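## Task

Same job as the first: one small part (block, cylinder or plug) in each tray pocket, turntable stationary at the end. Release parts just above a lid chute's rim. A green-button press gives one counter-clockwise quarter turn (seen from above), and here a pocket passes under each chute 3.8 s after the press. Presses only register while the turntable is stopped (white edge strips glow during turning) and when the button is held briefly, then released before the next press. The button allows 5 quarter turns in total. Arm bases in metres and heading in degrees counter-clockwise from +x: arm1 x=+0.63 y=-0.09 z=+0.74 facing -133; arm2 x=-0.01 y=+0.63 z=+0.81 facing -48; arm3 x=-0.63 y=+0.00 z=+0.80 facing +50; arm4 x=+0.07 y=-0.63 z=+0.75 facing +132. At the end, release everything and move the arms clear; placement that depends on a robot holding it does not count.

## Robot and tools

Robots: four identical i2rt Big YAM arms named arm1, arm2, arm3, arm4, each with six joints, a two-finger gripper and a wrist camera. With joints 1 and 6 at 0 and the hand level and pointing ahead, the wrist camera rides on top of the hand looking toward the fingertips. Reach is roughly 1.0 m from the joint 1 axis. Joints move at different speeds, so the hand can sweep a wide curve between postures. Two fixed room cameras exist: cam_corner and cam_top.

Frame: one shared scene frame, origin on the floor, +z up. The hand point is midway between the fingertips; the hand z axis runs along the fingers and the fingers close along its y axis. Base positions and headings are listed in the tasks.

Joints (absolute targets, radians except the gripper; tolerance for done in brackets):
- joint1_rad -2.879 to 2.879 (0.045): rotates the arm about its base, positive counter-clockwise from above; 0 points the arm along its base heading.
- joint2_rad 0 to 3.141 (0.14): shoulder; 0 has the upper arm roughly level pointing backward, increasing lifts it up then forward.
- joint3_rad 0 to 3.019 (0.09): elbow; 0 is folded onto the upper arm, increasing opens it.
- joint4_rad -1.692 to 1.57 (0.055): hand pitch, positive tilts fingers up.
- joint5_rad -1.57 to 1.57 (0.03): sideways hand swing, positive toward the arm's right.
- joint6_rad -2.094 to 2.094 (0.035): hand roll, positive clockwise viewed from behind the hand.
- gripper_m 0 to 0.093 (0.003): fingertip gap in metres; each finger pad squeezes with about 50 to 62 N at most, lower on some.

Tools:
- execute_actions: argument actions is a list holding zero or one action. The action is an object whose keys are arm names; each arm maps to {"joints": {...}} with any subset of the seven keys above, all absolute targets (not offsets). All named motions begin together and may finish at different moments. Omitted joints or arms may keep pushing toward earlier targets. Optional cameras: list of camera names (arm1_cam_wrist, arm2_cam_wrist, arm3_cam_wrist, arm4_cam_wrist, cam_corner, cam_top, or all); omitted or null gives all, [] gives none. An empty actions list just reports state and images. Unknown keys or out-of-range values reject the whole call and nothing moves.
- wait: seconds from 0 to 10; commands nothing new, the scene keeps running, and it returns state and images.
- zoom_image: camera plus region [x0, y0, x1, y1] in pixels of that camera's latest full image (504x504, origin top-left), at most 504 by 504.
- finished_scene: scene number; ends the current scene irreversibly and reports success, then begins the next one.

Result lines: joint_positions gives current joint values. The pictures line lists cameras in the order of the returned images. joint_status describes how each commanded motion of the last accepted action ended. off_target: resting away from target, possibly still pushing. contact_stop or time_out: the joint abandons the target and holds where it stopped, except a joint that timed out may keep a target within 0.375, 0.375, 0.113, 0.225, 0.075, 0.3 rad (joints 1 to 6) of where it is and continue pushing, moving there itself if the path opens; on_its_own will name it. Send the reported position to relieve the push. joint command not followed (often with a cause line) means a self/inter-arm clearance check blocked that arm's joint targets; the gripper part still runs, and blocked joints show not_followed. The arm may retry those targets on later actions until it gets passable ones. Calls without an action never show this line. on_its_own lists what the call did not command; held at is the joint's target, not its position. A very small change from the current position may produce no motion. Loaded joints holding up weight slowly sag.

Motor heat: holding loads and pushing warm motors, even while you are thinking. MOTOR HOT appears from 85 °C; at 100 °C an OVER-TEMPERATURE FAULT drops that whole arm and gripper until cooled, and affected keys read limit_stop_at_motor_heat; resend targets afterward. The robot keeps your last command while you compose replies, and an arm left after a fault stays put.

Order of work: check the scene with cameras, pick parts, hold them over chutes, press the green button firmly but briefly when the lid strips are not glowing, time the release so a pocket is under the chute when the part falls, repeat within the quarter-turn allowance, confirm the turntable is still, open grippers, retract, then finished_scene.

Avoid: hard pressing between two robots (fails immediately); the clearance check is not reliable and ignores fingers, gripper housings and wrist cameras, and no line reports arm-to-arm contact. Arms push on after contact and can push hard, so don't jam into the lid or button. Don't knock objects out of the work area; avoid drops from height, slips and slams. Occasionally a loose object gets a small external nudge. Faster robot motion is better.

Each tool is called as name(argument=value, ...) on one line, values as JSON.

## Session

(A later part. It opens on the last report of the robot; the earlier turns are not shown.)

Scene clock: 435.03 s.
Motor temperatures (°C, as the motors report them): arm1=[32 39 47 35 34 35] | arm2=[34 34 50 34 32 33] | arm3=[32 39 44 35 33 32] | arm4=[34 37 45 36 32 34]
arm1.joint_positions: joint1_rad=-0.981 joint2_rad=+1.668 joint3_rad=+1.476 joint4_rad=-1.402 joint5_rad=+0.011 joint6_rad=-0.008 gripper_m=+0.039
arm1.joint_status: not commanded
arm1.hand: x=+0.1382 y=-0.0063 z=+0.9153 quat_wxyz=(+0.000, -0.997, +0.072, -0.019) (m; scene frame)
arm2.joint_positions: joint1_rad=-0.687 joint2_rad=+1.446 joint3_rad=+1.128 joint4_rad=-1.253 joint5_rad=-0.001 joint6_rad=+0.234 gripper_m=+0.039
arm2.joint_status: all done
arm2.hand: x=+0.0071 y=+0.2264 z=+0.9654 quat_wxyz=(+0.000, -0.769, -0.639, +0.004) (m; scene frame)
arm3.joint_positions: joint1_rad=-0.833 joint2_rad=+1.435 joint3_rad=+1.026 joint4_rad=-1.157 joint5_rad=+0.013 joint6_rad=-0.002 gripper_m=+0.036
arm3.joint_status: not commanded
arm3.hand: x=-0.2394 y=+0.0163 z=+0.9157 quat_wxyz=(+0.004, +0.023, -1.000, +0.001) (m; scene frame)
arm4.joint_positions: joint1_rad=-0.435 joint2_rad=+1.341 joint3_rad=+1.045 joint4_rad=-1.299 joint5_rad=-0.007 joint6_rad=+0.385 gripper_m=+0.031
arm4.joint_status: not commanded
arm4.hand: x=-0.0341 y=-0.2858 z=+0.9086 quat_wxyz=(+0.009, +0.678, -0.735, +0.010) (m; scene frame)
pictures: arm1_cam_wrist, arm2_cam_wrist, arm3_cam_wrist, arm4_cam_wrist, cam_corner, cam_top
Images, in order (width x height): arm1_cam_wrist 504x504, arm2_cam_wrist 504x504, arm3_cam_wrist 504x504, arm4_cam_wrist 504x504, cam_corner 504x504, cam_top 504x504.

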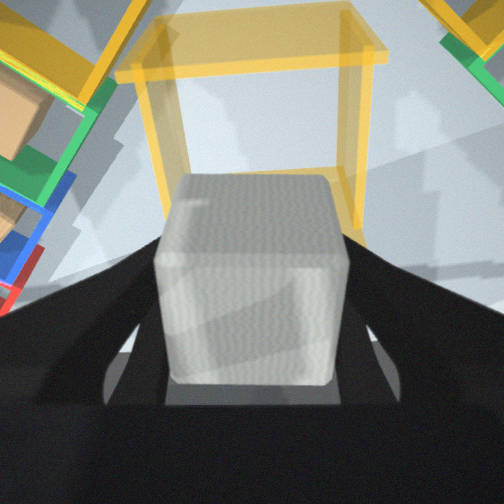

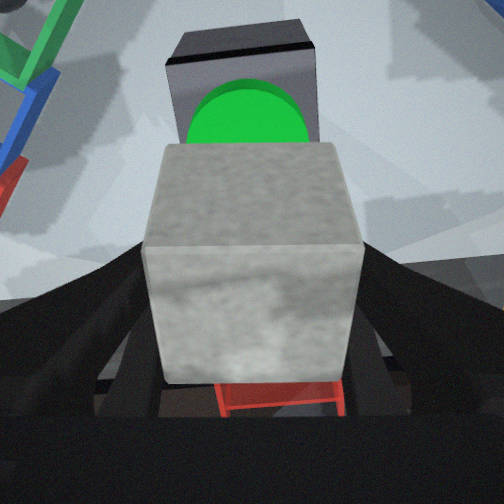

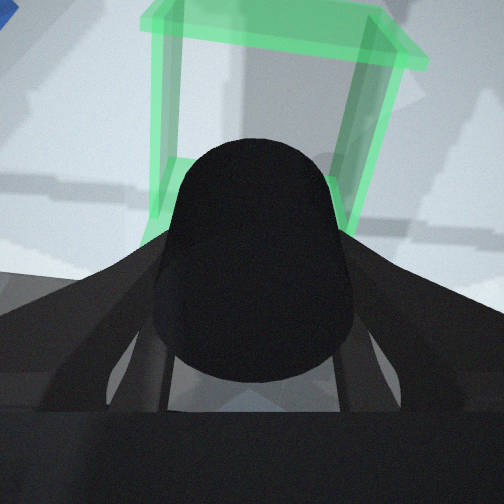

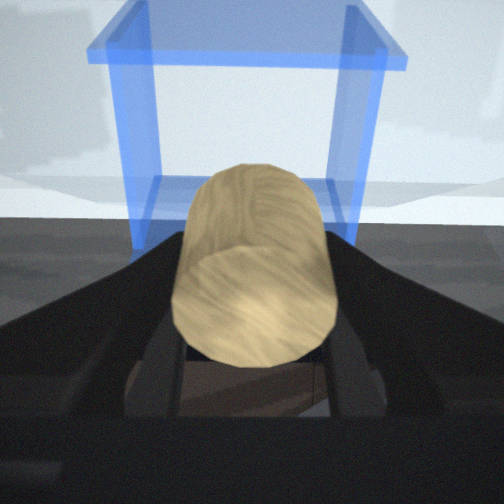

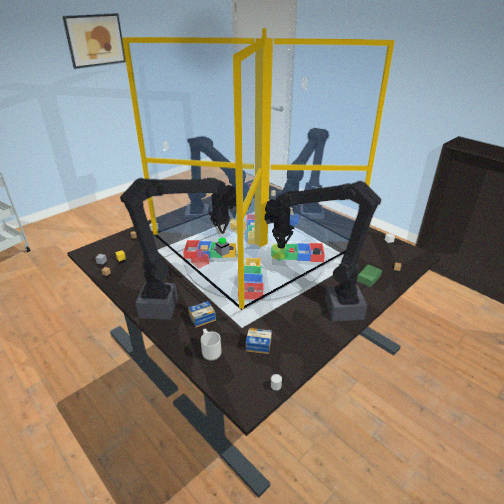

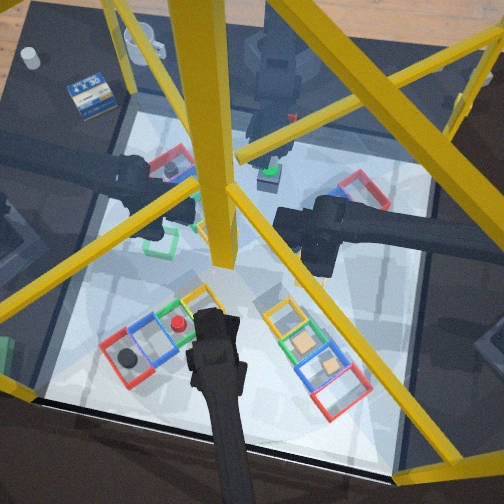

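execute_actions(actions=[{"arm2":{"joints":{"joint2_rad":1.585}}}], cameras=[])

execute_actions(actions=[{"arm2":{"joints":{"joint1_rad":-0.618,"joint2_rad":1.07,"joint3_rad":0.68,"joint4_rad":-1.16}}}], cameras=[])

wait(seconds=1.5)

execute_actions(actions=[{"arm1":{"joints":{"gripper_m":0.06}},"arm2":{"joints":{"gripper_m":0.06}},"arm3":{"joints":{"gripper_m":0.06}},"arm4":{"joints":{"gripper_m":0.06}}}], cameras=["cam_top"])

wait(seconds=1.5)

Scene clock: 445.43 s.
Motor temperatures (°C, as the motors report them): arm1=[32 39 47 35 34 35] | arm2=[34 35 50 34 32 33] | arm3=[32 39 44 35 33 32] | arm4=[34 37 45 36 32 34]
arm1.joint_positions: joint1_rad=-0.981 joint2_rad=+1.668 joint3_rad=+1.476 joint4_rad=-1.402 joint5_rad=+0.011 joint6_rad=-0.008 gripper_m=+0.039
arm1.joint_status: not commanded
arm1.hand: x=+0.1382 y=-0.0063 z=+0.9153 quat_wxyz=(+0.000, -0.997, +0.072, -0.019) (m; scene frame)
arm2.joint_positions: joint1_rad=-0.687 joint2_rad=+1.565 joint3_rad=+1.137 joint4_rad=-1.256 joint5_rad=-0.004 joint6_rad=+0.233 gripper_m=+0.039
arm2.joint_status: all done
arm2.hand: x=+0.0075 y=+0.2239 z=+0.9227 quat_wxyz=(+0.045, -0.768, -0.638, -0.031) (m; scene frame)
arm3.joint_positions: joint1_rad=-0.833 joint2_rad=+1.435 joint3_rad=+1.026 joint4_rad=-1.157 joint5_rad=+0.013 joint6_rad=-0.002 gripper_m=+0.036
arm3.joint_status: not commanded
arm3.hand: x=-0.2394 y=+0.0163 z=+0.9157 quat_wxyz=(+0.004, +0.023, -1.000, +0.001) (m; scene frame)
arm4.joint_positions: joint1_rad=-0.435 joint2_rad=+1.341 joint3_rad=+1.045 joint4_rad=-1.299 joint5_rad=-0.007 joint6_rad=+0.385 gripper_m=+0.031
arm4.joint_status: not commanded
arm4.hand: x=-0.0341 y=-0.2858 z=+0.9086 quat_wxyz=(+0.009, +0.678, -0.735, +0.010) (m; scene frame)
pictures: none
No camera images: the call's "cameras" was empty. Leave "cameras" out to get every camera's image.

Scene clock: 446.63 s.
Motor temperatures (°C, as the motors report them): arm1=[32 39 47 35 34 35] | arm2=[34 35 50 34 32 33] | arm3=[32 39 44 35 33 32] | arm4=[34 37 45 36 32 34]
arm1.joint_positions: joint1_rad=-0.981 joint2_rad=+1.668 joint3_rad=+1.476 joint4_rad=-1.402 joint5_rad=+0.011 joint6_rad=-0.008 gripper_m=+0.039
arm1.joint_status: not commanded
arm1.hand: x=+0.1382 y=-0.0063 z=+0.9153 quat_wxyz=(+0.000, -0.997, +0.072, -0.019) (m; scene frame)
arm2.joint_positions: joint1_rad=-0.615 joint2_rad=+1.067 joint3_rad=+0.680 joint4_rad=-1.164 joint5_rad=-0.001 joint6_rad=+0.233 gripper_m=+0.039
arm2.joint_status: all done
arm2.hand: x=+0.0182 y=+0.3754 z=+0.9201 quat_wxyz=(-0.007, -0.745, -0.667, +0.010) (m; scene frame)
arm3.joint_positions: joint1_rad=-0.833 joint2_rad=+1.435 joint3_rad=+1.026 joint4_rad=-1.157 joint5_rad=+0.013 joint6_rad=-0.002 gripper_m=+0.036
arm3.joint_status: not commanded
arm3.hand: x=-0.2394 y=+0.0163 z=+0.9157 quat_wxyz=(+0.004, +0.023, -1.000, +0.001) (m; scene frame)
arm4.joint_positions: joint1_rad=-0.435 joint2_rad=+1.341 joint3_rad=+1.045 joint4_rad=-1.299 joint5_rad=-0.007 joint6_rad=+0.385 gripper_m=+0.031
arm4.joint_status: not commanded
arm4.hand: x=-0.0341 y=-0.2858 z=+0.9086 quat_wxyz=(+0.009, +0.678, -0.735, +0.010) (m; scene frame)
pictures: none
No camera images: the call's "cameras" was empty. Leave "cameras" out to get every camera's image.

Scene clock: 448.13 s.
Motor temperatures (°C, as the motors report them): arm1=[32 39 47 35 34 35] | arm2=[34 35 50 34 32 33] | arm3=[32 39 44 35 33 32] | arm4=[34 37 45 36 32 34]
arm1.joint_positions: joint1_rad=-0.981 joint2_rad=+1.668 joint3_rad=+1.476 joint4_rad=-1.402 joint5_rad=+0.011 joint6_rad=-0.008 gripper_m=+0.039
arm1.joint_status: not commanded
arm1.hand: x=+0.1382 y=-0.0063 z=+0.9153 quat_wxyz=(+0.000, -0.997, +0.072, -0.019) (m; scene frame)
arm2.joint_positions: joint1_rad=-0.615 joint2_rad=+1.067 joint3_rad=+0.680 joint4_rad=-1.164 joint5_rad=-0.001 joint6_rad=+0.233 gripper_m=+0.039
arm2.joint_status: all done
arm2.hand: x=+0.0182 y=+0.3754 z=+0.9201 quat_wxyz=(-0.007, -0.745, -0.667, +0.010) (m; scene frame)
arm3.joint_positions: joint1_rad=-0.833 joint2_rad=+1.435 joint3_rad=+1.026 joint4_rad=-1.157 joint5_rad=+0.013 joint6_rad=-0.002 gripper_m=+0.036
arm3.joint_status: not commanded
arm3.hand: x=-0.2394 y=+0.0163 z=+0.9157 quat_wxyz=(+0.004, +0.023, -1.000, +0.001) (m; scene frame)
arm4.joint_positions: joint1_rad=-0.435 joint2_rad=+1.341 joint3_rad=+1.045 joint4_rad=-1.299 joint5_rad=-0.007 joint6_rad=+0.385 gripper_m=+0.031
arm4.joint_status: not commanded
arm4.hand: x=-0.0341 y=-0.2858 z=+0.9086 quat_wxyz=(+0.009, +0.678, -0.735, +0.010) (m; scene frame)
wait: 1.50 s; at rest by 0.27 s
pictures: arm1_cam_wrist, arm2_cam_wrist, arm3_cam_wrist, arm4_cam_wrist, cam_corner, cam_top
Images, in order (width x height): arm1_cam_wrist 504x504, arm2_cam_wrist 504x504, arm3_cam_wrist 504x504, arm4_cam_wrist 504x504, cam_corner 504x504, cam_top 504x504.

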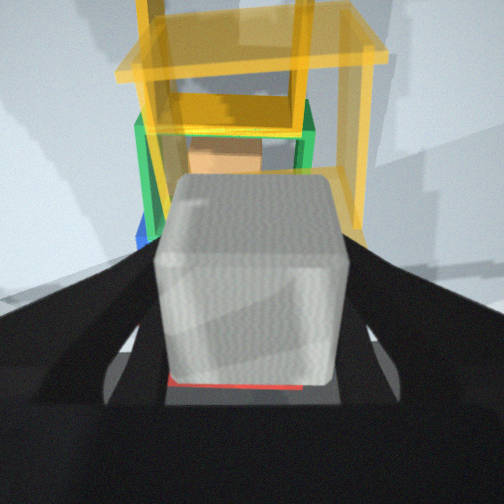

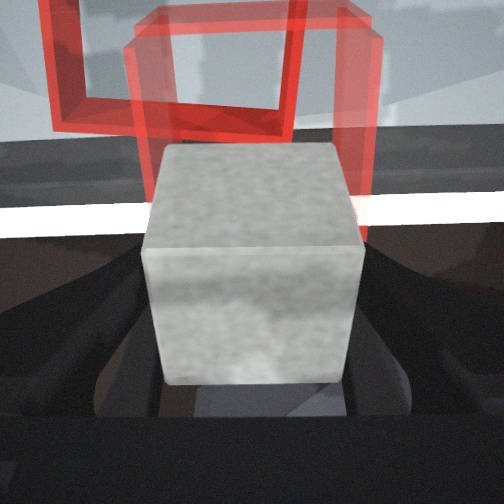

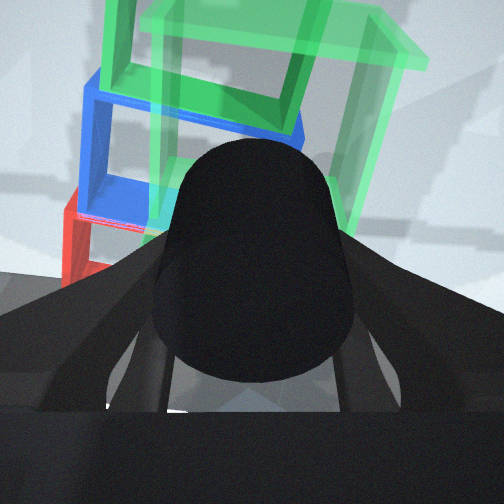

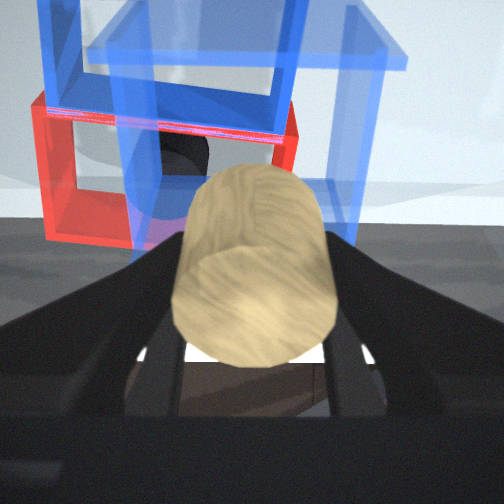

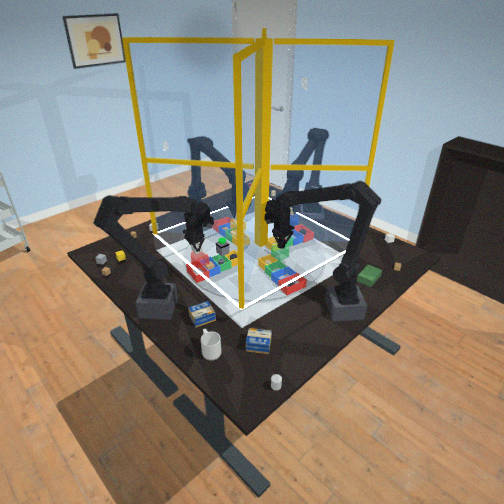

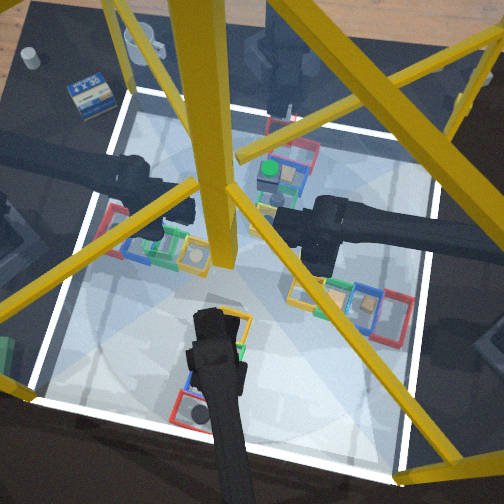

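Scene clock: 448.70 s.
Motor temperatures (°C, as the motors report them): arm1=[32 39 47 35 34 35] | arm2=[34 35 50 34 32 33] | arm3=[32 39 44 35 33 32] | arm4=[34 37 45 36 32 34]
arm1.joint_positions: joint1_rad=-0.981 joint2_rad=+1.667 joint3_rad=+1.476 joint4_rad=-1.402 joint5_rad=+0.011 joint6_rad=-0.008 gripper_m=+0.060
arm1.joint_status: all done
arm1.hand: x=+0.1383 y=-0.0064 z=+0.9156 quat_wxyz=(+0.000, -0.997, +0.073, -0.019) (m; scene frame)
arm2.joint_positions: joint1_rad=-0.615 joint2_rad=+1.067 joint3_rad=+0.680 joint4_rad=-1.164 joint5_rad=-0.001 joint6_rad=+0.233 gripper_m=+0.060
arm2.joint_status: all done
arm2.hand: x=+0.0182 y=+0.3754 z=+0.9201 quat_wxyz=(-0.007, -0.745, -0.667, +0.010) (m; scene frame)
arm3.joint_positions: joint1_rad=-0.833 joint2_rad=+1.435 joint3_rad=+1.026 joint4_rad=-1.157 joint5_rad=+0.013 joint6_rad=-0.002 gripper_m=+0.060
arm3.joint_status: all done
arm3.hand: x=-0.2394 y=+0.0163 z=+0.9157 quat_wxyz=(+0.004, +0.023, -1.000, +0.001) (m; scene frame)
arm4.joint_positions: joint1_rad=-0.435 joint2_rad=+1.341 joint3_rad=+1.045 joint4_rad=-1.299 joint5_rad=-0.007 joint6_rad=+0.386 gripper_m=+0.060
arm4.joint_status: all done
arm4.hand: x=-0.0341 y=-0.2858 z=+0.9086 quat_wxyz=(+0.009, +0.678, -0.735, +0.010) (m; scene frame)
pictures: cam_top
Images, in order (width x height): cam_top 504x504.

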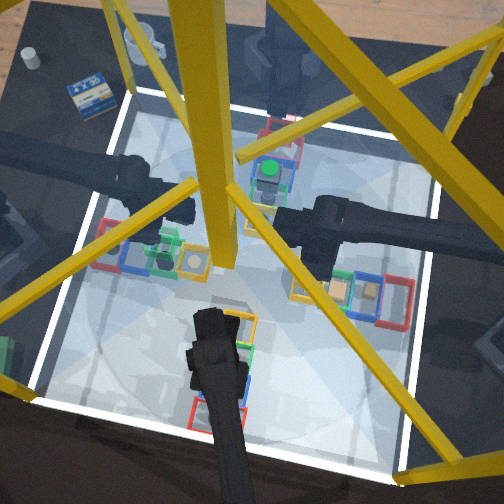

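Scene clock: 450.20 s.
Motor temperatures (°C, as the motors report them): arm1=[32 39 47 35 34 35] | arm2=[34 35 50 34 32 33] | arm3=[32 39 44 35 33 32] | arm4=[34 37 45 36 32 34]
arm1.joint_positions: joint1_rad=-0.981 joint2_rad=+1.667 joint3_rad=+1.476 joint4_rad=-1.402 joint5_rad=+0.011 joint6_rad=-0.008 gripper_m=+0.060
arm1.joint_status: all done
arm1.hand: x=+0.1383 y=-0.0064 z=+0.9156 quat_wxyz=(+0.000, -0.997, +0.073, -0.019) (m; scene frame)
arm2.joint_positions: joint1_rad=-0.615 joint2_rad=+1.067 joint3_rad=+0.680 joint4_rad=-1.164 joint5_rad=-0.001 joint6_rad=+0.233 gripper_m=+0.060
arm2.joint_status: all done
arm2.hand: x=+0.0182 y=+0.3754 z=+0.9201 quat_wxyz=(-0.007, -0.745, -0.667, +0.010) (m; scene frame)
arm3.joint_positions: joint1_rad=-0.833 joint2_rad=+1.435 joint3_rad=+1.026 joint4_rad=-1.157 joint5_rad=+0.013 joint6_rad=-0.002 gripper_m=+0.060
arm3.joint_status: all done
arm3.hand: x=-0.2394 y=+0.0163 z=+0.9157 quat_wxyz=(+0.004, +0.023, -1.000, +0.001) (m; scene frame)
arm4.joint_positions: joint1_rad=-0.435 joint2_rad=+1.341 joint3_rad=+1.045 joint4_rad=-1.299 joint5_rad=-0.007 joint6_rad=+0.386 gripper_m=+0.060
arm4.joint_status: all done
arm4.hand: x=-0.0341 y=-0.2858 z=+0.9086 quat_wxyz=(+0.009, +0.678, -0.735, +0.010) (m; scene frame)
wait: 1.50 s; at rest by 0.27 s
pictures: arm1_cam_wrist, arm2_cam_wrist, arm3_cam_wrist, arm4_cam_wrist, cam_corner, cam_top
Images, in order (width x height): arm1_cam_wrist 504x504, arm2_cam_wrist 504x504, arm3_cam_wrist 504x504, arm4_cam_wrist 504x504, cam_corner 504x504, cam_top 504x504.

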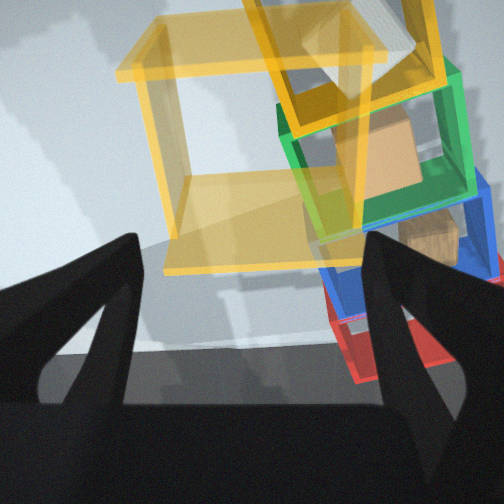

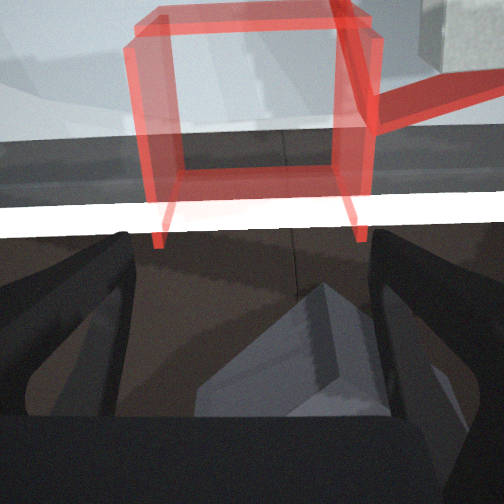

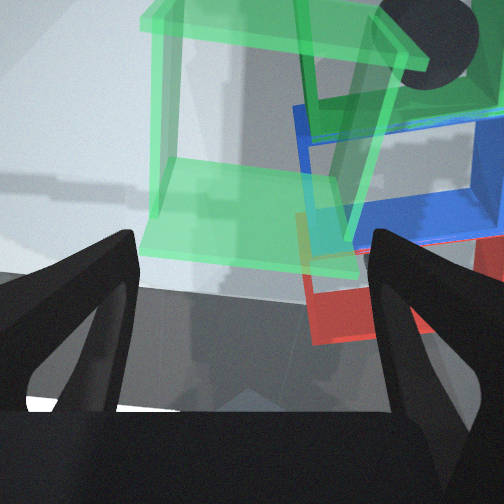

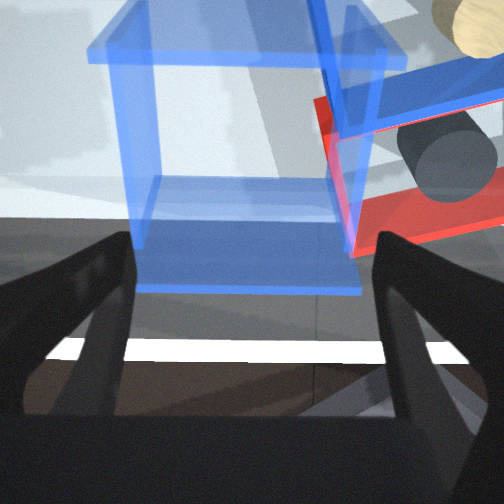

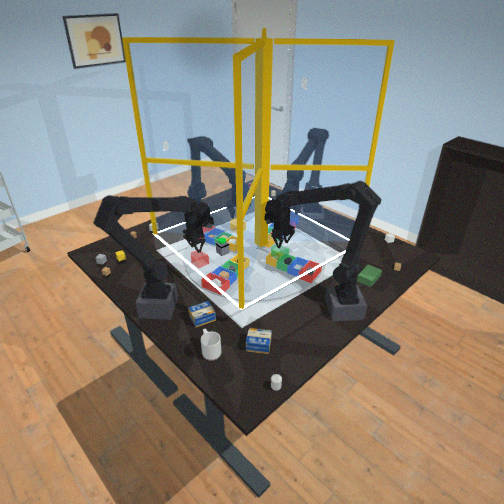

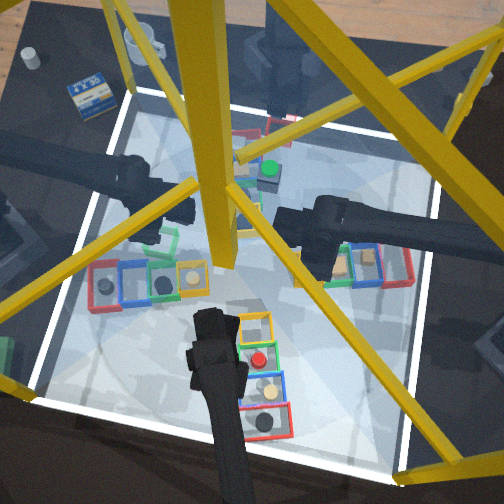

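execute_actions(actions=[{"arm1":{"joints":{"joint2_rad":0.85,"joint3_rad":1.5,"joint4_rad":-1.65,"gripper_m":0.07}},"arm4":{"joints":{"joint2_rad":0.85,"joint3_rad":1.09,"joint4_rad":-1.6,"gripper_m":0.07}},"arm2":{"joints":{"joint2_rad":0.75,"joint3_rad":0.9,"joint4_rad":-1.6,"gripper_m":0.07}},"arm3":{"joints":{"joint2_rad":0.5,"joint3_rad":0.85,"joint4_rad":-1.4}}}], cameras=[])

execute_actions(actions=[{"arm1":{"joints":{"joint1_rad":0.634}},"arm4":{"joints":{"joint1_rad":0.963,"joint6_rad":0.0}},"arm2":{"joints":{"joint1_rad":0.721,"joint6_rad":0.0}}}], cameras=[])

execute_actions(actions=[{"arm1":{"joints":{"joint2_rad":1.68,"joint3_rad":1.165,"joint4_rad":-1.045}},"arm4":{"joints":{"joint2_rad":1.86,"joint3_rad":1.445,"joint4_rad":-1.105}},"arm2":{"joints":{"joint2_rad":1.79,"joint3_rad":1.14,"joint4_rad":-0.875}}}])

Scene clock: 475.07 s.
Motor temperatures (°C, as the motors report them): arm1=[32 39 47 35 34 35] | arm2=[34 34 50 34 32 33] | arm3=[32 39 44 35 33 32] | arm4=[34 37 45 36 32 34]
arm1.joint_positions: joint1_rad=-0.981 joint2_rad=+0.846 joint3_rad=+1.485 joint4_rad=-1.635 joint5_rad=+0.011 joint6_rad=-0.008 gripper_m=+0.070
arm1.joint_status: all done
arm1.hand: x=+0.3653 y=-0.0390 z=+1.2169 quat_wxyz=(+0.024, -0.958, +0.073, +0.275) (m; scene frame)
arm2.joint_positions: joint1_rad=-0.615 joint2_rad=+0.747 joint3_rad=+0.886 joint4_rad=-1.589 joint5_rad=-0.001 joint6_rad=+0.233 gripper_m=+0.070
arm2.joint_status: all done
arm2.hand: x=+0.0121 y=+0.4346 z=+1.0614 quat_wxyz=(-0.049, -0.744, -0.666, +0.039) (m; scene frame)
arm3.joint_positions: joint1_rad=-0.833 joint2_rad=+0.501 joint3_rad=+0.841 joint4_rad=-1.386 joint5_rad=+0.013 joint6_rad=-0.002 gripper_m=+0.060
arm3.joint_status: all done
arm3.hand: x=-0.4210 y=+0.0065 z=+1.0876 quat_wxyz=(-0.254, +0.019, -0.967, -0.004) (m; scene frame)
arm4.joint_positions: joint1_rad=-0.435 joint2_rad=+0.841 joint3_rad=+1.045 joint4_rad=-1.594 joint5_rad=-0.007 joint6_rad=+0.386 gripper_m=+0.070
arm4.joint_status: all done
arm4.hand: x=+0.0028 y=-0.4027 z=+1.0448 quat_wxyz=(-0.034, +0.676, -0.732, -0.082) (m; scene frame)
pictures: none
No camera images: the call's "cameras" was empty. Leave "cameras" out to get every camera's image.

Scene clock: 476.87 s.
Motor temperatures (°C, as the motors report them): arm1=[32 39 47 35 34 35] | arm2=[34 34 50 34 32 33] | arm3=[32 39 44 35 33 32] | arm4=[34 37 46 36 32 34]
arm1.joint_positions: joint1_rad=+0.629 joint2_rad=+0.846 joint3_rad=+1.485 joint4_rad=-1.635 joint5_rad=+0.009 joint6_rad=-0.006 gripper_m=+0.070
arm1.joint_status: all done
arm1.hand: x=+0.5915 y=-0.3410 z=+1.2230 quat_wxyz=(-0.193, -0.715, -0.637, +0.213) (m; scene frame)
arm2.joint_positions: joint1_rad=+0.718 joint2_rad=+0.747 joint3_rad=+0.886 joint4_rad=-1.589 joint5_rad=-0.002 joint6_rad=+0.009 gripper_m=+0.070
arm2.joint_status: all done
arm2.hand: x=+0.1850 y=+0.6081 z=+1.0593 quat_wxyz=(-0.056, -0.063, -0.996, +0.005) (m; scene frame)
arm3.joint_positions: joint1_rad=-0.833 joint2_rad=+0.501 joint3_rad=+0.841 joint4_rad=-1.386 joint5_rad=+0.013 joint6_rad=-0.002 gripper_m=+0.060
arm3.joint_status: not commanded
arm3.hand: x=-0.4210 y=+0.0065 z=+1.0876 quat_wxyz=(-0.254, +0.019, -0.967, -0.004) (m; scene frame)
arm4.joint_positions: joint1_rad=+0.954 joint2_rad=+0.842 joint3_rad=+1.045 joint4_rad=-1.594 joint5_rad=-0.007 joint6_rad=+0.014 gripper_m=+0.070
arm4.joint_status: all done
arm4.hand: x=-0.1614 y=-0.6596 z=+1.0451 quat_wxyz=(+0.011, +0.994, +0.054, -0.089) (m; scene frame)
pictures: none
No camera images: the call's "cameras" was empty. Leave "cameras" out to get every camera's image.

Scene clock: 478.43 s.
Motor temperatures (°C, as the motors report them): arm1=[32 39 47 35 34 35] | arm2=[34 34 50 34 32 33] | arm3=[32 39 44 35 33 32] | arm4=[34 37 46 36 32 34]
arm1.joint_positions: joint1_rad=+0.629 joint2_rad=+1.662 joint3_rad=+1.167 joint4_rad=-1.061 joint5_rad=+0.009 joint6_rad=-0.006 gripper_m=+0.070
arm1.joint_status: all done
arm1.hand: x=+0.5739 y=-0.5458 z=+0.8185 quat_wxyz=(-0.010, -0.744, -0.668, +0.007) (m; scene frame)
arm2.joint_positions: joint1_rad=+0.718 joint2_rad=+1.788 joint3_rad=+1.134 joint4_rad=-0.887 joint5_rad=-0.002 joint6_rad=+0.009 gripper_m=+0.070
arm2.joint_status: all done
arm2.hand: x=+0.4636 y=+0.5740 z=+0.8184 quat_wxyz=(-0.011, -0.063, -0.998, +0.002) (m; scene frame)
arm3.joint_positions: joint1_rad=-0.833 joint2_rad=+0.501 joint3_rad=+0.841 joint4_rad=-1.386 joint5_rad=+0.013 joint6_rad=-0.002 gripper_m=+0.060
arm3.joint_status: not commanded
arm3.hand: x=-0.4210 y=+0.0065 z=+1.0876 quat_wxyz=(-0.254, +0.019, -0.967, -0.004) (m; scene frame)
arm4.joint_positions: joint1_rad=+0.954 joint2_rad=+1.888 joint3_rad=+1.426 joint4_rad=-1.114 joint5_rad=-0.007 joint6_rad=+0.014 gripper_m=+0.070
arm4.joint_status: all done
arm4.hand: x=-0.4662 y=-0.6976 z=+0.8054 quat_wxyz=(+0.004, +0.999, +0.054, +0.002) (m; scene frame)
pictures: arm1_cam_wrist, arm2_cam_wrist, arm3_cam_wrist, arm4_cam_wrist, cam_corner, cam_top
Images, in order (width x height): arm1_cam_wrist 504x504, arm2_cam_wrist 504x504, arm3_cam_wrist 504x504, arm4_cam_wrist 504x504, cam_corner 504x504, cam_top 504x504.

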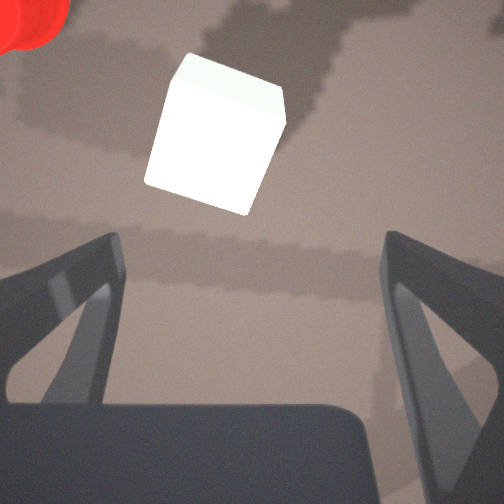

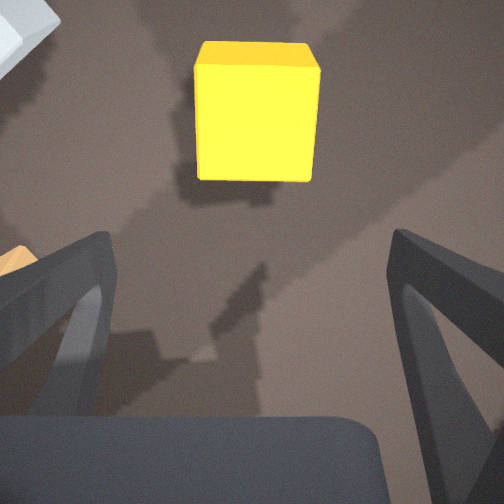

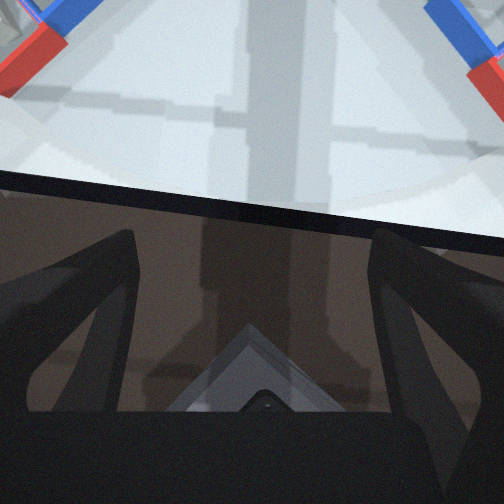

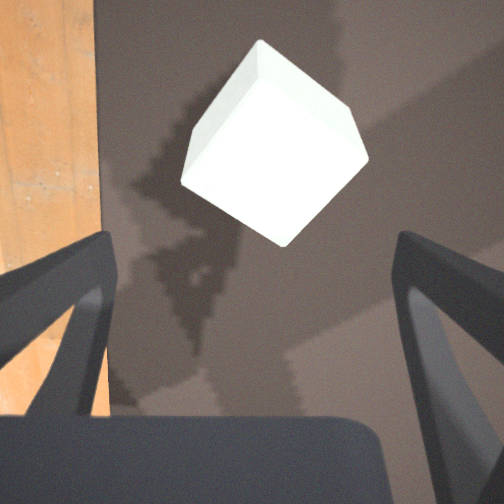

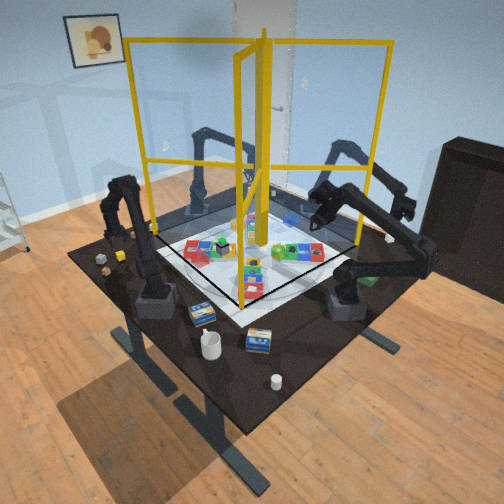

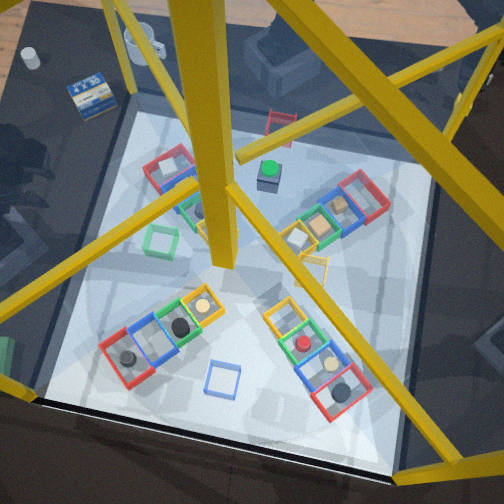

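execute_actions(actions=[{"arm1":{"joints":{"joint1_rad":0.66,"joint6_rad":0.345}},"arm4":{"joints":{"joint1_rad":0.925,"joint6_rad":0.67}}}], cameras=[])

execute_actions(actions=[{"arm1":{"joints":{"joint2_rad":1.795,"joint3_rad":1.105,"joint4_rad":-0.875}},"arm4":{"joints":{"joint2_rad":1.955,"joint3_rad":1.355,"joint4_rad":-0.95}},"arm2":{"joints":{"joint2_rad":1.965,"joint3_rad":1.14,"joint4_rad":-0.73}}}], cameras=["arm1_cam_wrist","arm2_cam_wrist","arm4_cam_wrist"])

Scene clock: 505.50 s.
Motor temperatures (°C, as the motors report them): arm1=[32 39 46 35 34 35] | arm2=[34 36 49 34 32 33] | arm3=[32 38 45 35 33 32] | arm4=[34 39 46 36 32 34]
arm1.joint_positions: joint1_rad=+0.658 joint2_rad=+1.662 joint3_rad=+1.167 joint4_rad=-1.061 joint5_rad=+0.009 joint6_rad=+0.336 gripper_m=+0.070
arm1.joint_status: all done
arm1.hand: x=+0.5870 y=-0.5472 z=+0.8187 quat_wxyz=(-0.011, -0.840, -0.543, +0.005) (m; scene frame)
arm2.joint_positions: joint1_rad=+0.718 joint2_rad=+1.788 joint3_rad=+1.134 joint4_rad=-0.887 joint5_rad=-0.002 joint6_rad=+0.009 gripper_m=+0.070
arm2.joint_status: not commanded
arm2.hand: x=+0.4636 y=+0.5740 z=+0.8184 quat_wxyz=(-0.011, -0.063, -0.998, +0.002) (m; scene frame)
arm3.joint_positions: joint1_rad=-0.833 joint2_rad=+0.501 joint3_rad=+0.841 joint4_rad=-1.386 joint5_rad=+0.013 joint6_rad=-0.002 gripper_m=+0.060
arm3.joint_status: not commanded
arm3.hand: x=-0.4210 y=+0.0065 z=+1.0876 quat_wxyz=(-0.254, +0.019, -0.967, -0.004) (m; scene frame)
arm4.joint_positions: joint1_rad=+0.935 joint2_rad=+1.888 joint3_rad=+1.426 joint4_rad=-1.114 joint5_rad=-0.007 joint6_rad=+0.655 gripper_m=+0.070
arm4.joint_status: all done
arm4.hand: x=-0.4674 y=-0.6873 z=+0.8054 quat_wxyz=(+0.004, +0.962, -0.272, +0.003) (m; scene frame)
pictures: none
No camera images: the call's "cameras" was empty. Leave "cameras" out to get every camera's image.

Scene clock: 506.60 s.
Motor temperatures (°C, as the motors report them): arm1=[32 39 46 35 34 35] | arm2=[34 36 49 34 32 33] | arm3=[32 38 45 35 33 32] | arm4=[34 39 46 36 32 34]
arm1.joint_positions: joint1_rad=+0.658 joint2_rad=+1.793 joint3_rad=+1.109 joint4_rad=-0.891 joint5_rad=+0.009 joint6_rad=+0.337 gripper_m=+0.070
arm1.joint_status: all done
arm1.hand: x=+0.5877 y=-0.5510 z=+0.7423 quat_wxyz=(-0.004, -0.840, -0.543, -0.001) (m; scene frame)
arm2.joint_positions: joint1_rad=+0.718 joint2_rad=+1.970 joint3_rad=+1.131 joint4_rad=-0.742 joint5_rad=-0.002 joint6_rad=+0.009 gripper_m=+0.070
arm2.joint_status: all done
arm2.hand: x=+0.4672 y=+0.5731 z=+0.7342 quat_wxyz=(+0.008, -0.063, -0.998, +0.001) (m; scene frame)
arm3.joint_positions: joint1_rad=-0.833 joint2_rad=+0.501 joint3_rad=+0.841 joint4_rad=-1.386 joint5_rad=+0.013 joint6_rad=-0.002 gripper_m=+0.060
arm3.joint_status: not commanded
arm3.hand: x=-0.4210 y=+0.0065 z=+1.0876 quat_wxyz=(-0.254, +0.019, -0.967, -0.004) (m; scene frame)
arm4.joint_positions: joint1_rad=+0.935 joint2_rad=+1.962 joint3_rad=+1.355 joint4_rad=-0.961 joint5_rad=-0.007 joint6_rad=+0.655 gripper_m=+0.070
arm4.joint_status: all done
arm4.hand: x=-0.4655 y=-0.6872 z=+0.7433 quat_wxyz=(+0.005, +0.962, -0.272, +0.000) (m; scene frame)
pictures: arm1_cam_wrist, arm2_cam_wrist, arm4_cam_wrist
Images, in order (width x height): arm1_cam_wrist 504x504, arm2_cam_wrist 504x504, arm4_cam_wrist 504x504.

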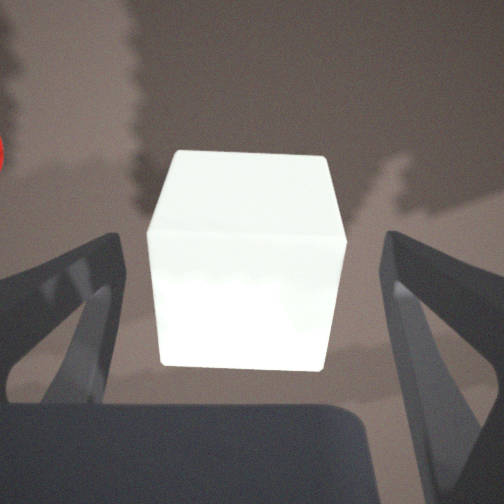

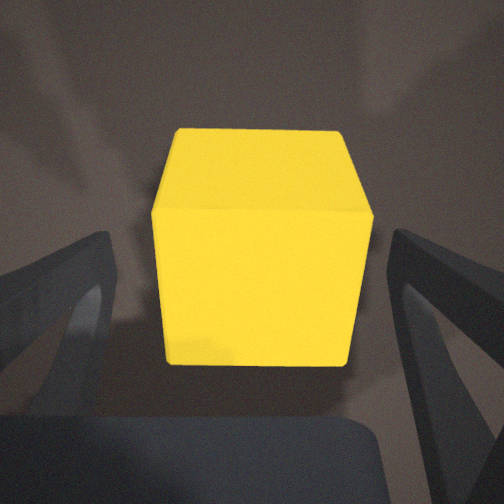

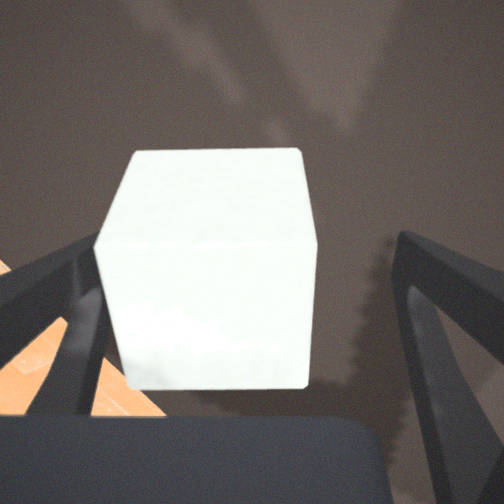

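execute_actions(actions=[{"arm2":{"joints":{"joint2_rad":1.985,"joint3_rad":1.185,"joint4_rad":-0.745}},"arm1":{"joints":{"gripper_m":0.028}},"arm4":{"joints":{"gripper_m":0.028}}}], cameras=["arm1_cam_wrist","arm2_cam_wrist","arm4_cam_wrist"])

Scene clock: 513.23 s.
Motor temperatures (°C, as the motors report them): arm1=[32 39 46 35 34 35] | arm2=[34 37 49 34 32 33] | arm3=[32 38 45 35 33 32] | arm4=[34 39 45 36 32 34]
arm1.joint_positions: joint1_rad=+0.658 joint2_rad=+1.793 joint3_rad=+1.109 joint4_rad=-0.891 joint5_rad=+0.010 joint6_rad=+0.337 gripper_m=+0.039
arm1.joint_status: gripper_m off_target (ended at +0.039, target +0.028)
arm1.hand: x=+0.5877 y=-0.5510 z=+0.7423 quat_wxyz=(-0.003, -0.840, -0.543, +0.000) (m; scene frame)
arm2.joint_positions: joint1_rad=+0.718 joint2_rad=+1.970 joint3_rad=+1.157 joint4_rad=-0.742 joint5_rad=-0.002 joint6_rad=+0.009 gripper_m=+0.070
arm2.joint_status: all done
arm2.hand: x=+0.4805 y=+0.5716 z=+0.7405 quat_wxyz=(-0.004, -0.063, -0.998, +0.002) (m; scene frame)
arm3.joint_positions: joint1_rad=-0.833 joint2_rad=+0.501 joint3_rad=+0.841 joint4_rad=-1.386 joint5_rad=+0.013 joint6_rad=-0.002 gripper_m=+0.060
arm3.joint_status: not commanded
arm3.hand: x=-0.4210 y=+0.0065 z=+1.0876 quat_wxyz=(-0.254, +0.019, -0.967, -0.004) (m; scene frame)
arm4.joint_positions: joint1_rad=+0.935 joint2_rad=+1.962 joint3_rad=+1.355 joint4_rad=-0.961 joint5_rad=-0.008 joint6_rad=+0.656 gripper_m=+0.039
arm4.joint_status: gripper_m off_target (ended at +0.039, target +0.028)
arm4.hand: x=-0.4656 y=-0.6873 z=+0.7433 quat_wxyz=(+0.005, +0.962, -0.273, +0.000) (m; scene frame)
pictures: arm1_cam_wrist, arm2_cam_wrist, arm4_cam_wrist
Images, in order (width x height): arm1_cam_wrist 504x504, arm2_cam_wrist 504x504, arm4_cam_wrist 504x504.

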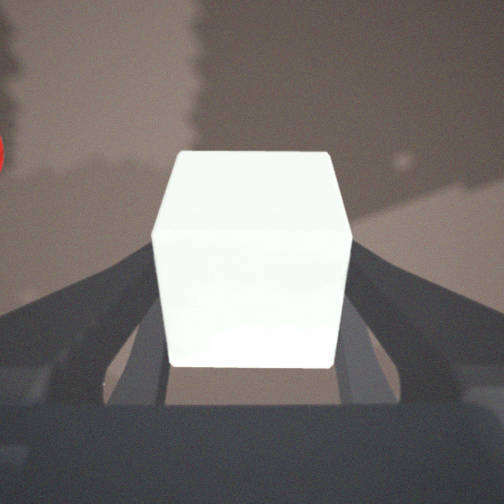

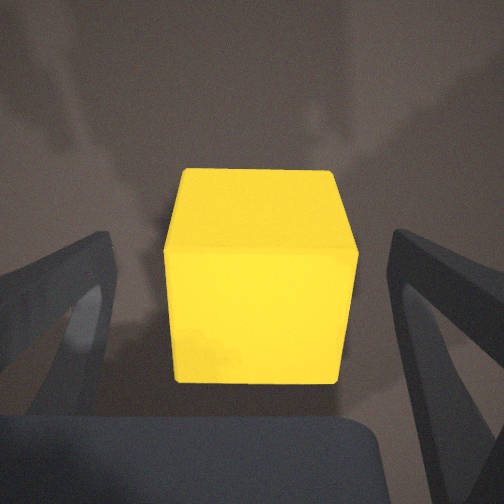

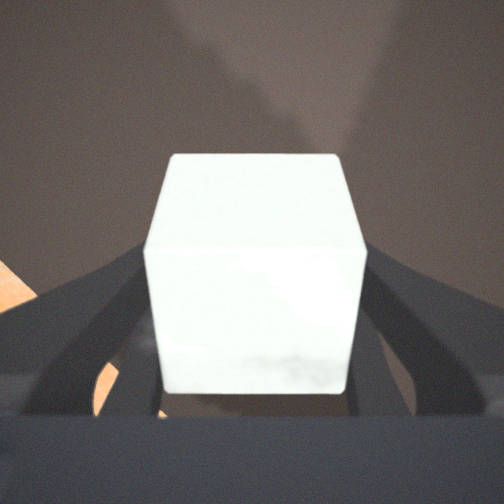

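execute_actions(actions=[{"arm2":{"joints":{"gripper_m":0.024}}}], cameras=["arm2_cam_wrist"])

execute_actions(actions=[{"arm1":{"joints":{"joint2_rad":0.85,"joint3_rad":1.5,"joint4_rad":-1.65}},"arm4":{"joints":{"joint2_rad":0.85,"joint3_rad":1.09,"joint4_rad":-1.6}},"arm2":{"joints":{"joint2_rad":0.75,"joint3_rad":0.9,"joint4_rad":-1.6}}}], cameras=[])

execute_actions(actions=[{"arm1":{"joints":{"joint1_rad":-0.985,"joint6_rad":-0.02}},"arm4":{"joints":{"joint1_rad":-0.444,"joint6_rad":0.4}},"arm2":{"joints":{"joint1_rad":-0.618,"joint6_rad":0.235}}}], cameras=[])

execute_actions(actions=[{"arm1":{"joints":{"joint2_rad":1.66,"joint4_rad":-1.39,"joint3_rad":1.475}},"arm4":{"joints":{"joint2_rad":1.325,"joint4_rad":-1.29,"joint3_rad":1.047}},"arm2":{"joints":{"joint2_rad":1.07,"joint3_rad":0.68,"joint4_rad":-1.16}}}], cameras=["arm1_cam_wrist","arm2_cam_wrist","arm4_cam_wrist"])

Scene clock: 523.50 s.
Motor temperatures (°C, as the motors report them): arm1=[32 39 45 35 34 35] | arm2=[34 37 49 34 32 33] | arm3=[32 38 46 35 33 32] | arm4=[34 39 44 36 32 34]
arm1.joint_positions: joint1_rad=+0.658 joint2_rad=+1.793 joint3_rad=+1.109 joint4_rad=-0.891 joint5_rad=+0.010 joint6_rad=+0.337 gripper_m=+0.039
arm1.joint_status: not commanded
arm1.hand: x=+0.5877 y=-0.5510 z=+0.7423 quat_wxyz=(-0.003, -0.840, -0.543, +0.000) (m; scene frame)
arm2.joint_positions: joint1_rad=+0.718 joint2_rad=+1.970 joint3_rad=+1.157 joint4_rad=-0.742 joint5_rad=-0.002 joint6_rad=+0.009 gripper_m=+0.039
arm2.joint_status: gripper_m off_target (ended at +0.039, target +0.024)
arm2.hand: x=+0.4805 y=+0.5715 z=+0.7405 quat_wxyz=(-0.004, -0.063, -0.998, +0.002) (m; scene frame)
arm3.joint_positions: joint1_rad=-0.833 joint2_rad=+0.501 joint3_rad=+0.841 joint4_rad=-1.386 joint5_rad=+0.013 joint6_rad=-0.002 gripper_m=+0.060
arm3.joint_status: not commanded
arm3.hand: x=-0.4210 y=+0.0065 z=+1.0876 quat_wxyz=(-0.254, +0.019, -0.967, -0.004) (m; scene frame)
arm4.joint_positions: joint1_rad=+0.935 joint2_rad=+1.962 joint3_rad=+1.355 joint4_rad=-0.961 joint5_rad=-0.008 joint6_rad=+0.656 gripper_m=+0.039
arm4.joint_status: not commanded
arm4.hand: x=-0.4656 y=-0.6873 z=+0.7433 quat_wxyz=(+0.005, +0.962, -0.273, +0.000) (m; scene frame)
pictures: arm2_cam_wrist
Images, in order (width x height): arm2_cam_wrist 504x504.

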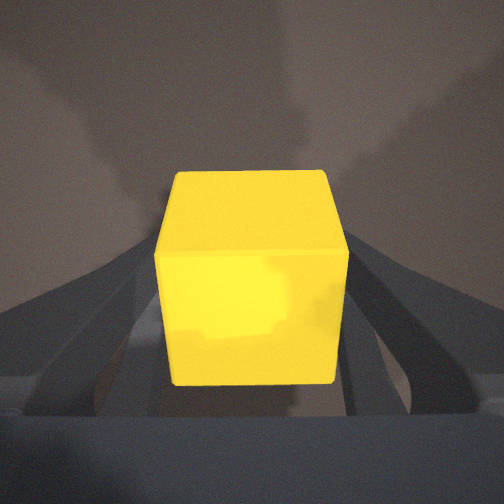

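Scene clock: 525.17 s.
Motor temperatures (°C, as the motors report them): arm1=[32 39 46 35 34 35] | arm2=[34 37 49 34 32 33] | arm3=[32 38 46 35 33 32] | arm4=[34 39 45 36 32 34]
arm1.joint_positions: joint1_rad=+0.658 joint2_rad=+0.847 joint3_rad=+1.503 joint4_rad=-1.634 joint5_rad=+0.010 joint6_rad=+0.337 gripper_m=+0.039
arm1.joint_status: all done
arm1.hand: x=+0.5987 y=-0.3421 z=+1.2310 quat_wxyz=(-0.236, -0.804, -0.515, +0.180) (m; scene frame)
arm2.joint_positions: joint1_rad=+0.718 joint2_rad=+0.745 joint3_rad=+0.894 joint4_rad=-1.591 joint5_rad=-0.002 joint6_rad=+0.009 gripper_m=+0.039
arm2.joint_status: all done
arm2.hand: x=+0.1860 y=+0.6079 z=+1.0631 quat_wxyz=(-0.061, -0.063, -0.996, +0.005) (m; scene frame)
arm3.joint_positions: joint1_rad=-0.833 joint2_rad=+0.501 joint3_rad=+0.841 joint4_rad=-1.386 joint5_rad=+0.013 joint6_rad=-0.002 gripper_m=+0.060
arm3.joint_status: not commanded
arm3.hand: x=-0.4210 y=+0.0065 z=+1.0876 quat_wxyz=(-0.254, +0.019, -0.967, -0.004) (m; scene frame)
arm4.joint_positions: joint1_rad=+0.935 joint2_rad=+0.853 joint3_rad=+1.084 joint4_rad=-1.595 joint5_rad=-0.008 joint6_rad=+0.656 gripper_m=+0.039
arm4.joint_status: all done
arm4.hand: x=-0.1699 y=-0.6559 z=+1.0591 quat_wxyz=(+0.043, +0.957, -0.271, -0.094) (m; scene frame)
pictures: none
No camera images: the call's "cameras" was empty. Leave "cameras" out to get every camera's image.

Scene clock: 526.97 s.
Motor temperatures (°C, as the motors report them): arm1=[32 39 46 35 34 35] | arm2=[34 36 49 34 32 33] | arm3=[32 38 46 35 33 32] | arm4=[34 39 45 36 32 34]
arm1.joint_positions: joint1_rad=-0.980 joint2_rad=+0.847 joint3_rad=+1.503 joint4_rad=-1.634 joint5_rad=+0.011 joint6_rad=-0.012 gripper_m=+0.039
arm1.joint_status: all done
arm1.hand: x=+0.3648 y=-0.0390 z=+1.2247 quat_wxyz=(+0.025, -0.956, +0.070, +0.284) (m; scene frame)
arm2.joint_positions: joint1_rad=-0.615 joint2_rad=+0.746 joint3_rad=+0.894 joint4_rad=-1.591 joint5_rad=-0.002 joint6_rad=+0.225 gripper_m=+0.039
arm2.joint_status: all done
arm2.hand: x=+0.0124 y=+0.4336 z=+1.0652 quat_wxyz=(-0.052, -0.741, -0.668, +0.041) (m; scene frame)
arm3.joint_positions: joint1_rad=-0.833 joint2_rad=+0.501 joint3_rad=+0.841 joint4_rad=-1.386 joint5_rad=+0.013 joint6_rad=-0.002 gripper_m=+0.060
arm3.joint_status: not commanded
arm3.hand: x=-0.4210 y=+0.0065 z=+1.0876 quat_wxyz=(-0.254, +0.019, -0.967, -0.004) (m; scene frame)
arm4.joint_positions: joint1_rad=-0.435 joint2_rad=+0.853 joint3_rad=+1.084 joint4_rad=-1.595 joint5_rad=-0.007 joint6_rad=+0.415 gripper_m=+0.039
arm4.joint_status: all done
arm4.hand: x=+0.0003 y=-0.3948 z=+1.0586 quat_wxyz=(-0.039, +0.664, -0.741, -0.095) (m; scene frame)
pictures: none
No camera images: the call's "cameras" was empty. Leave "cameras" out to get every camera's image.

Scene clock: 528.37 s.
Motor temperatures (°C, as the motors report them): arm1=[32 39 46 35 34 35] | arm2=[34 36 49 34 32 33] | arm3=[32 38 46 35 33 32] | arm4=[34 39 45 36 32 34]
arm1.joint_positions: joint1_rad=-0.980 joint2_rad=+1.666 joint3_rad=+1.474 joint4_rad=-1.400 joint5_rad=+0.011 joint6_rad=-0.012 gripper_m=+0.039
arm1.joint_status: all done
arm1.hand: x=+0.1386 y=-0.0066 z=+0.9150 quat_wxyz=(+0.000, -0.997, +0.070, -0.018) (m; scene frame)
arm2.joint_positions: joint1_rad=-0.615 joint2_rad=+1.077 joint3_rad=+0.667 joint4_rad=-1.172 joint5_rad=-0.002 joint6_rad=+0.225 gripper_m=+0.039
arm2.joint_status: all done
arm2.hand: x=+0.0175 y=+0.3825 z=+0.9135 quat_wxyz=(+0.005, -0.743, -0.670, +0.000) (m; scene frame)
arm3.joint_positions: joint1_rad=-0.833 joint2_rad=+0.501 joint3_rad=+0.841 joint4_rad=-1.386 joint5_rad=+0.013 joint6_rad=-0.002 gripper_m=+0.060
arm3.joint_status: not commanded
arm3.hand: x=-0.4210 y=+0.0065 z=+1.0876 quat_wxyz=(-0.254, +0.019, -0.967, -0.004) (m; scene frame)
arm4.joint_positions: joint1_rad=-0.435 joint2_rad=+1.336 joint3_rad=+1.046 joint4_rad=-1.294 joint5_rad=-0.007 joint6_rad=+0.414 gripper_m=+0.039
arm4.joint_status: all done
arm4.hand: x=-0.0345 y=-0.2840 z=+0.9110 quat_wxyz=(+0.007, +0.667, -0.745, +0.005) (m; scene frame)
pictures: arm1_cam_wrist, arm2_cam_wrist, arm4_cam_wrist
Images, in order (width x height): arm1_cam_wrist 504x504, arm2_cam_wrist 504x504, arm4_cam_wrist 504x504.

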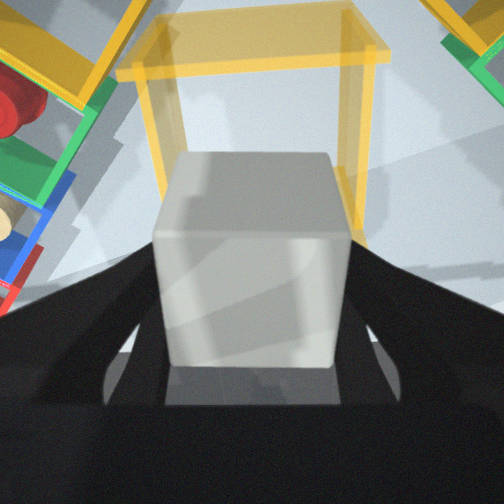

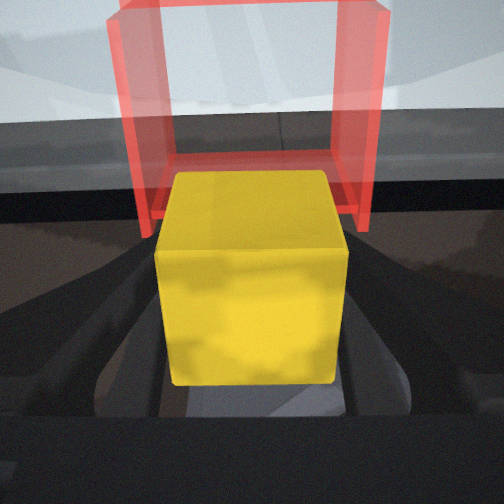

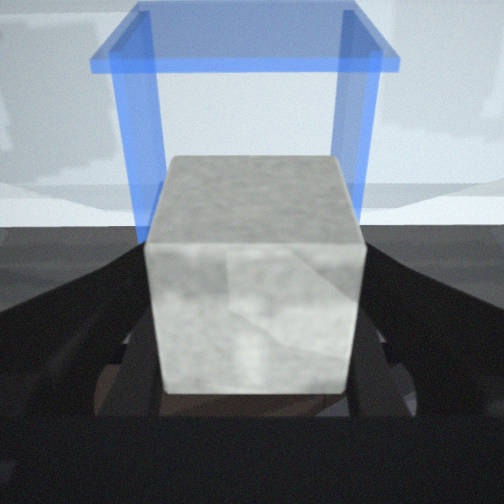

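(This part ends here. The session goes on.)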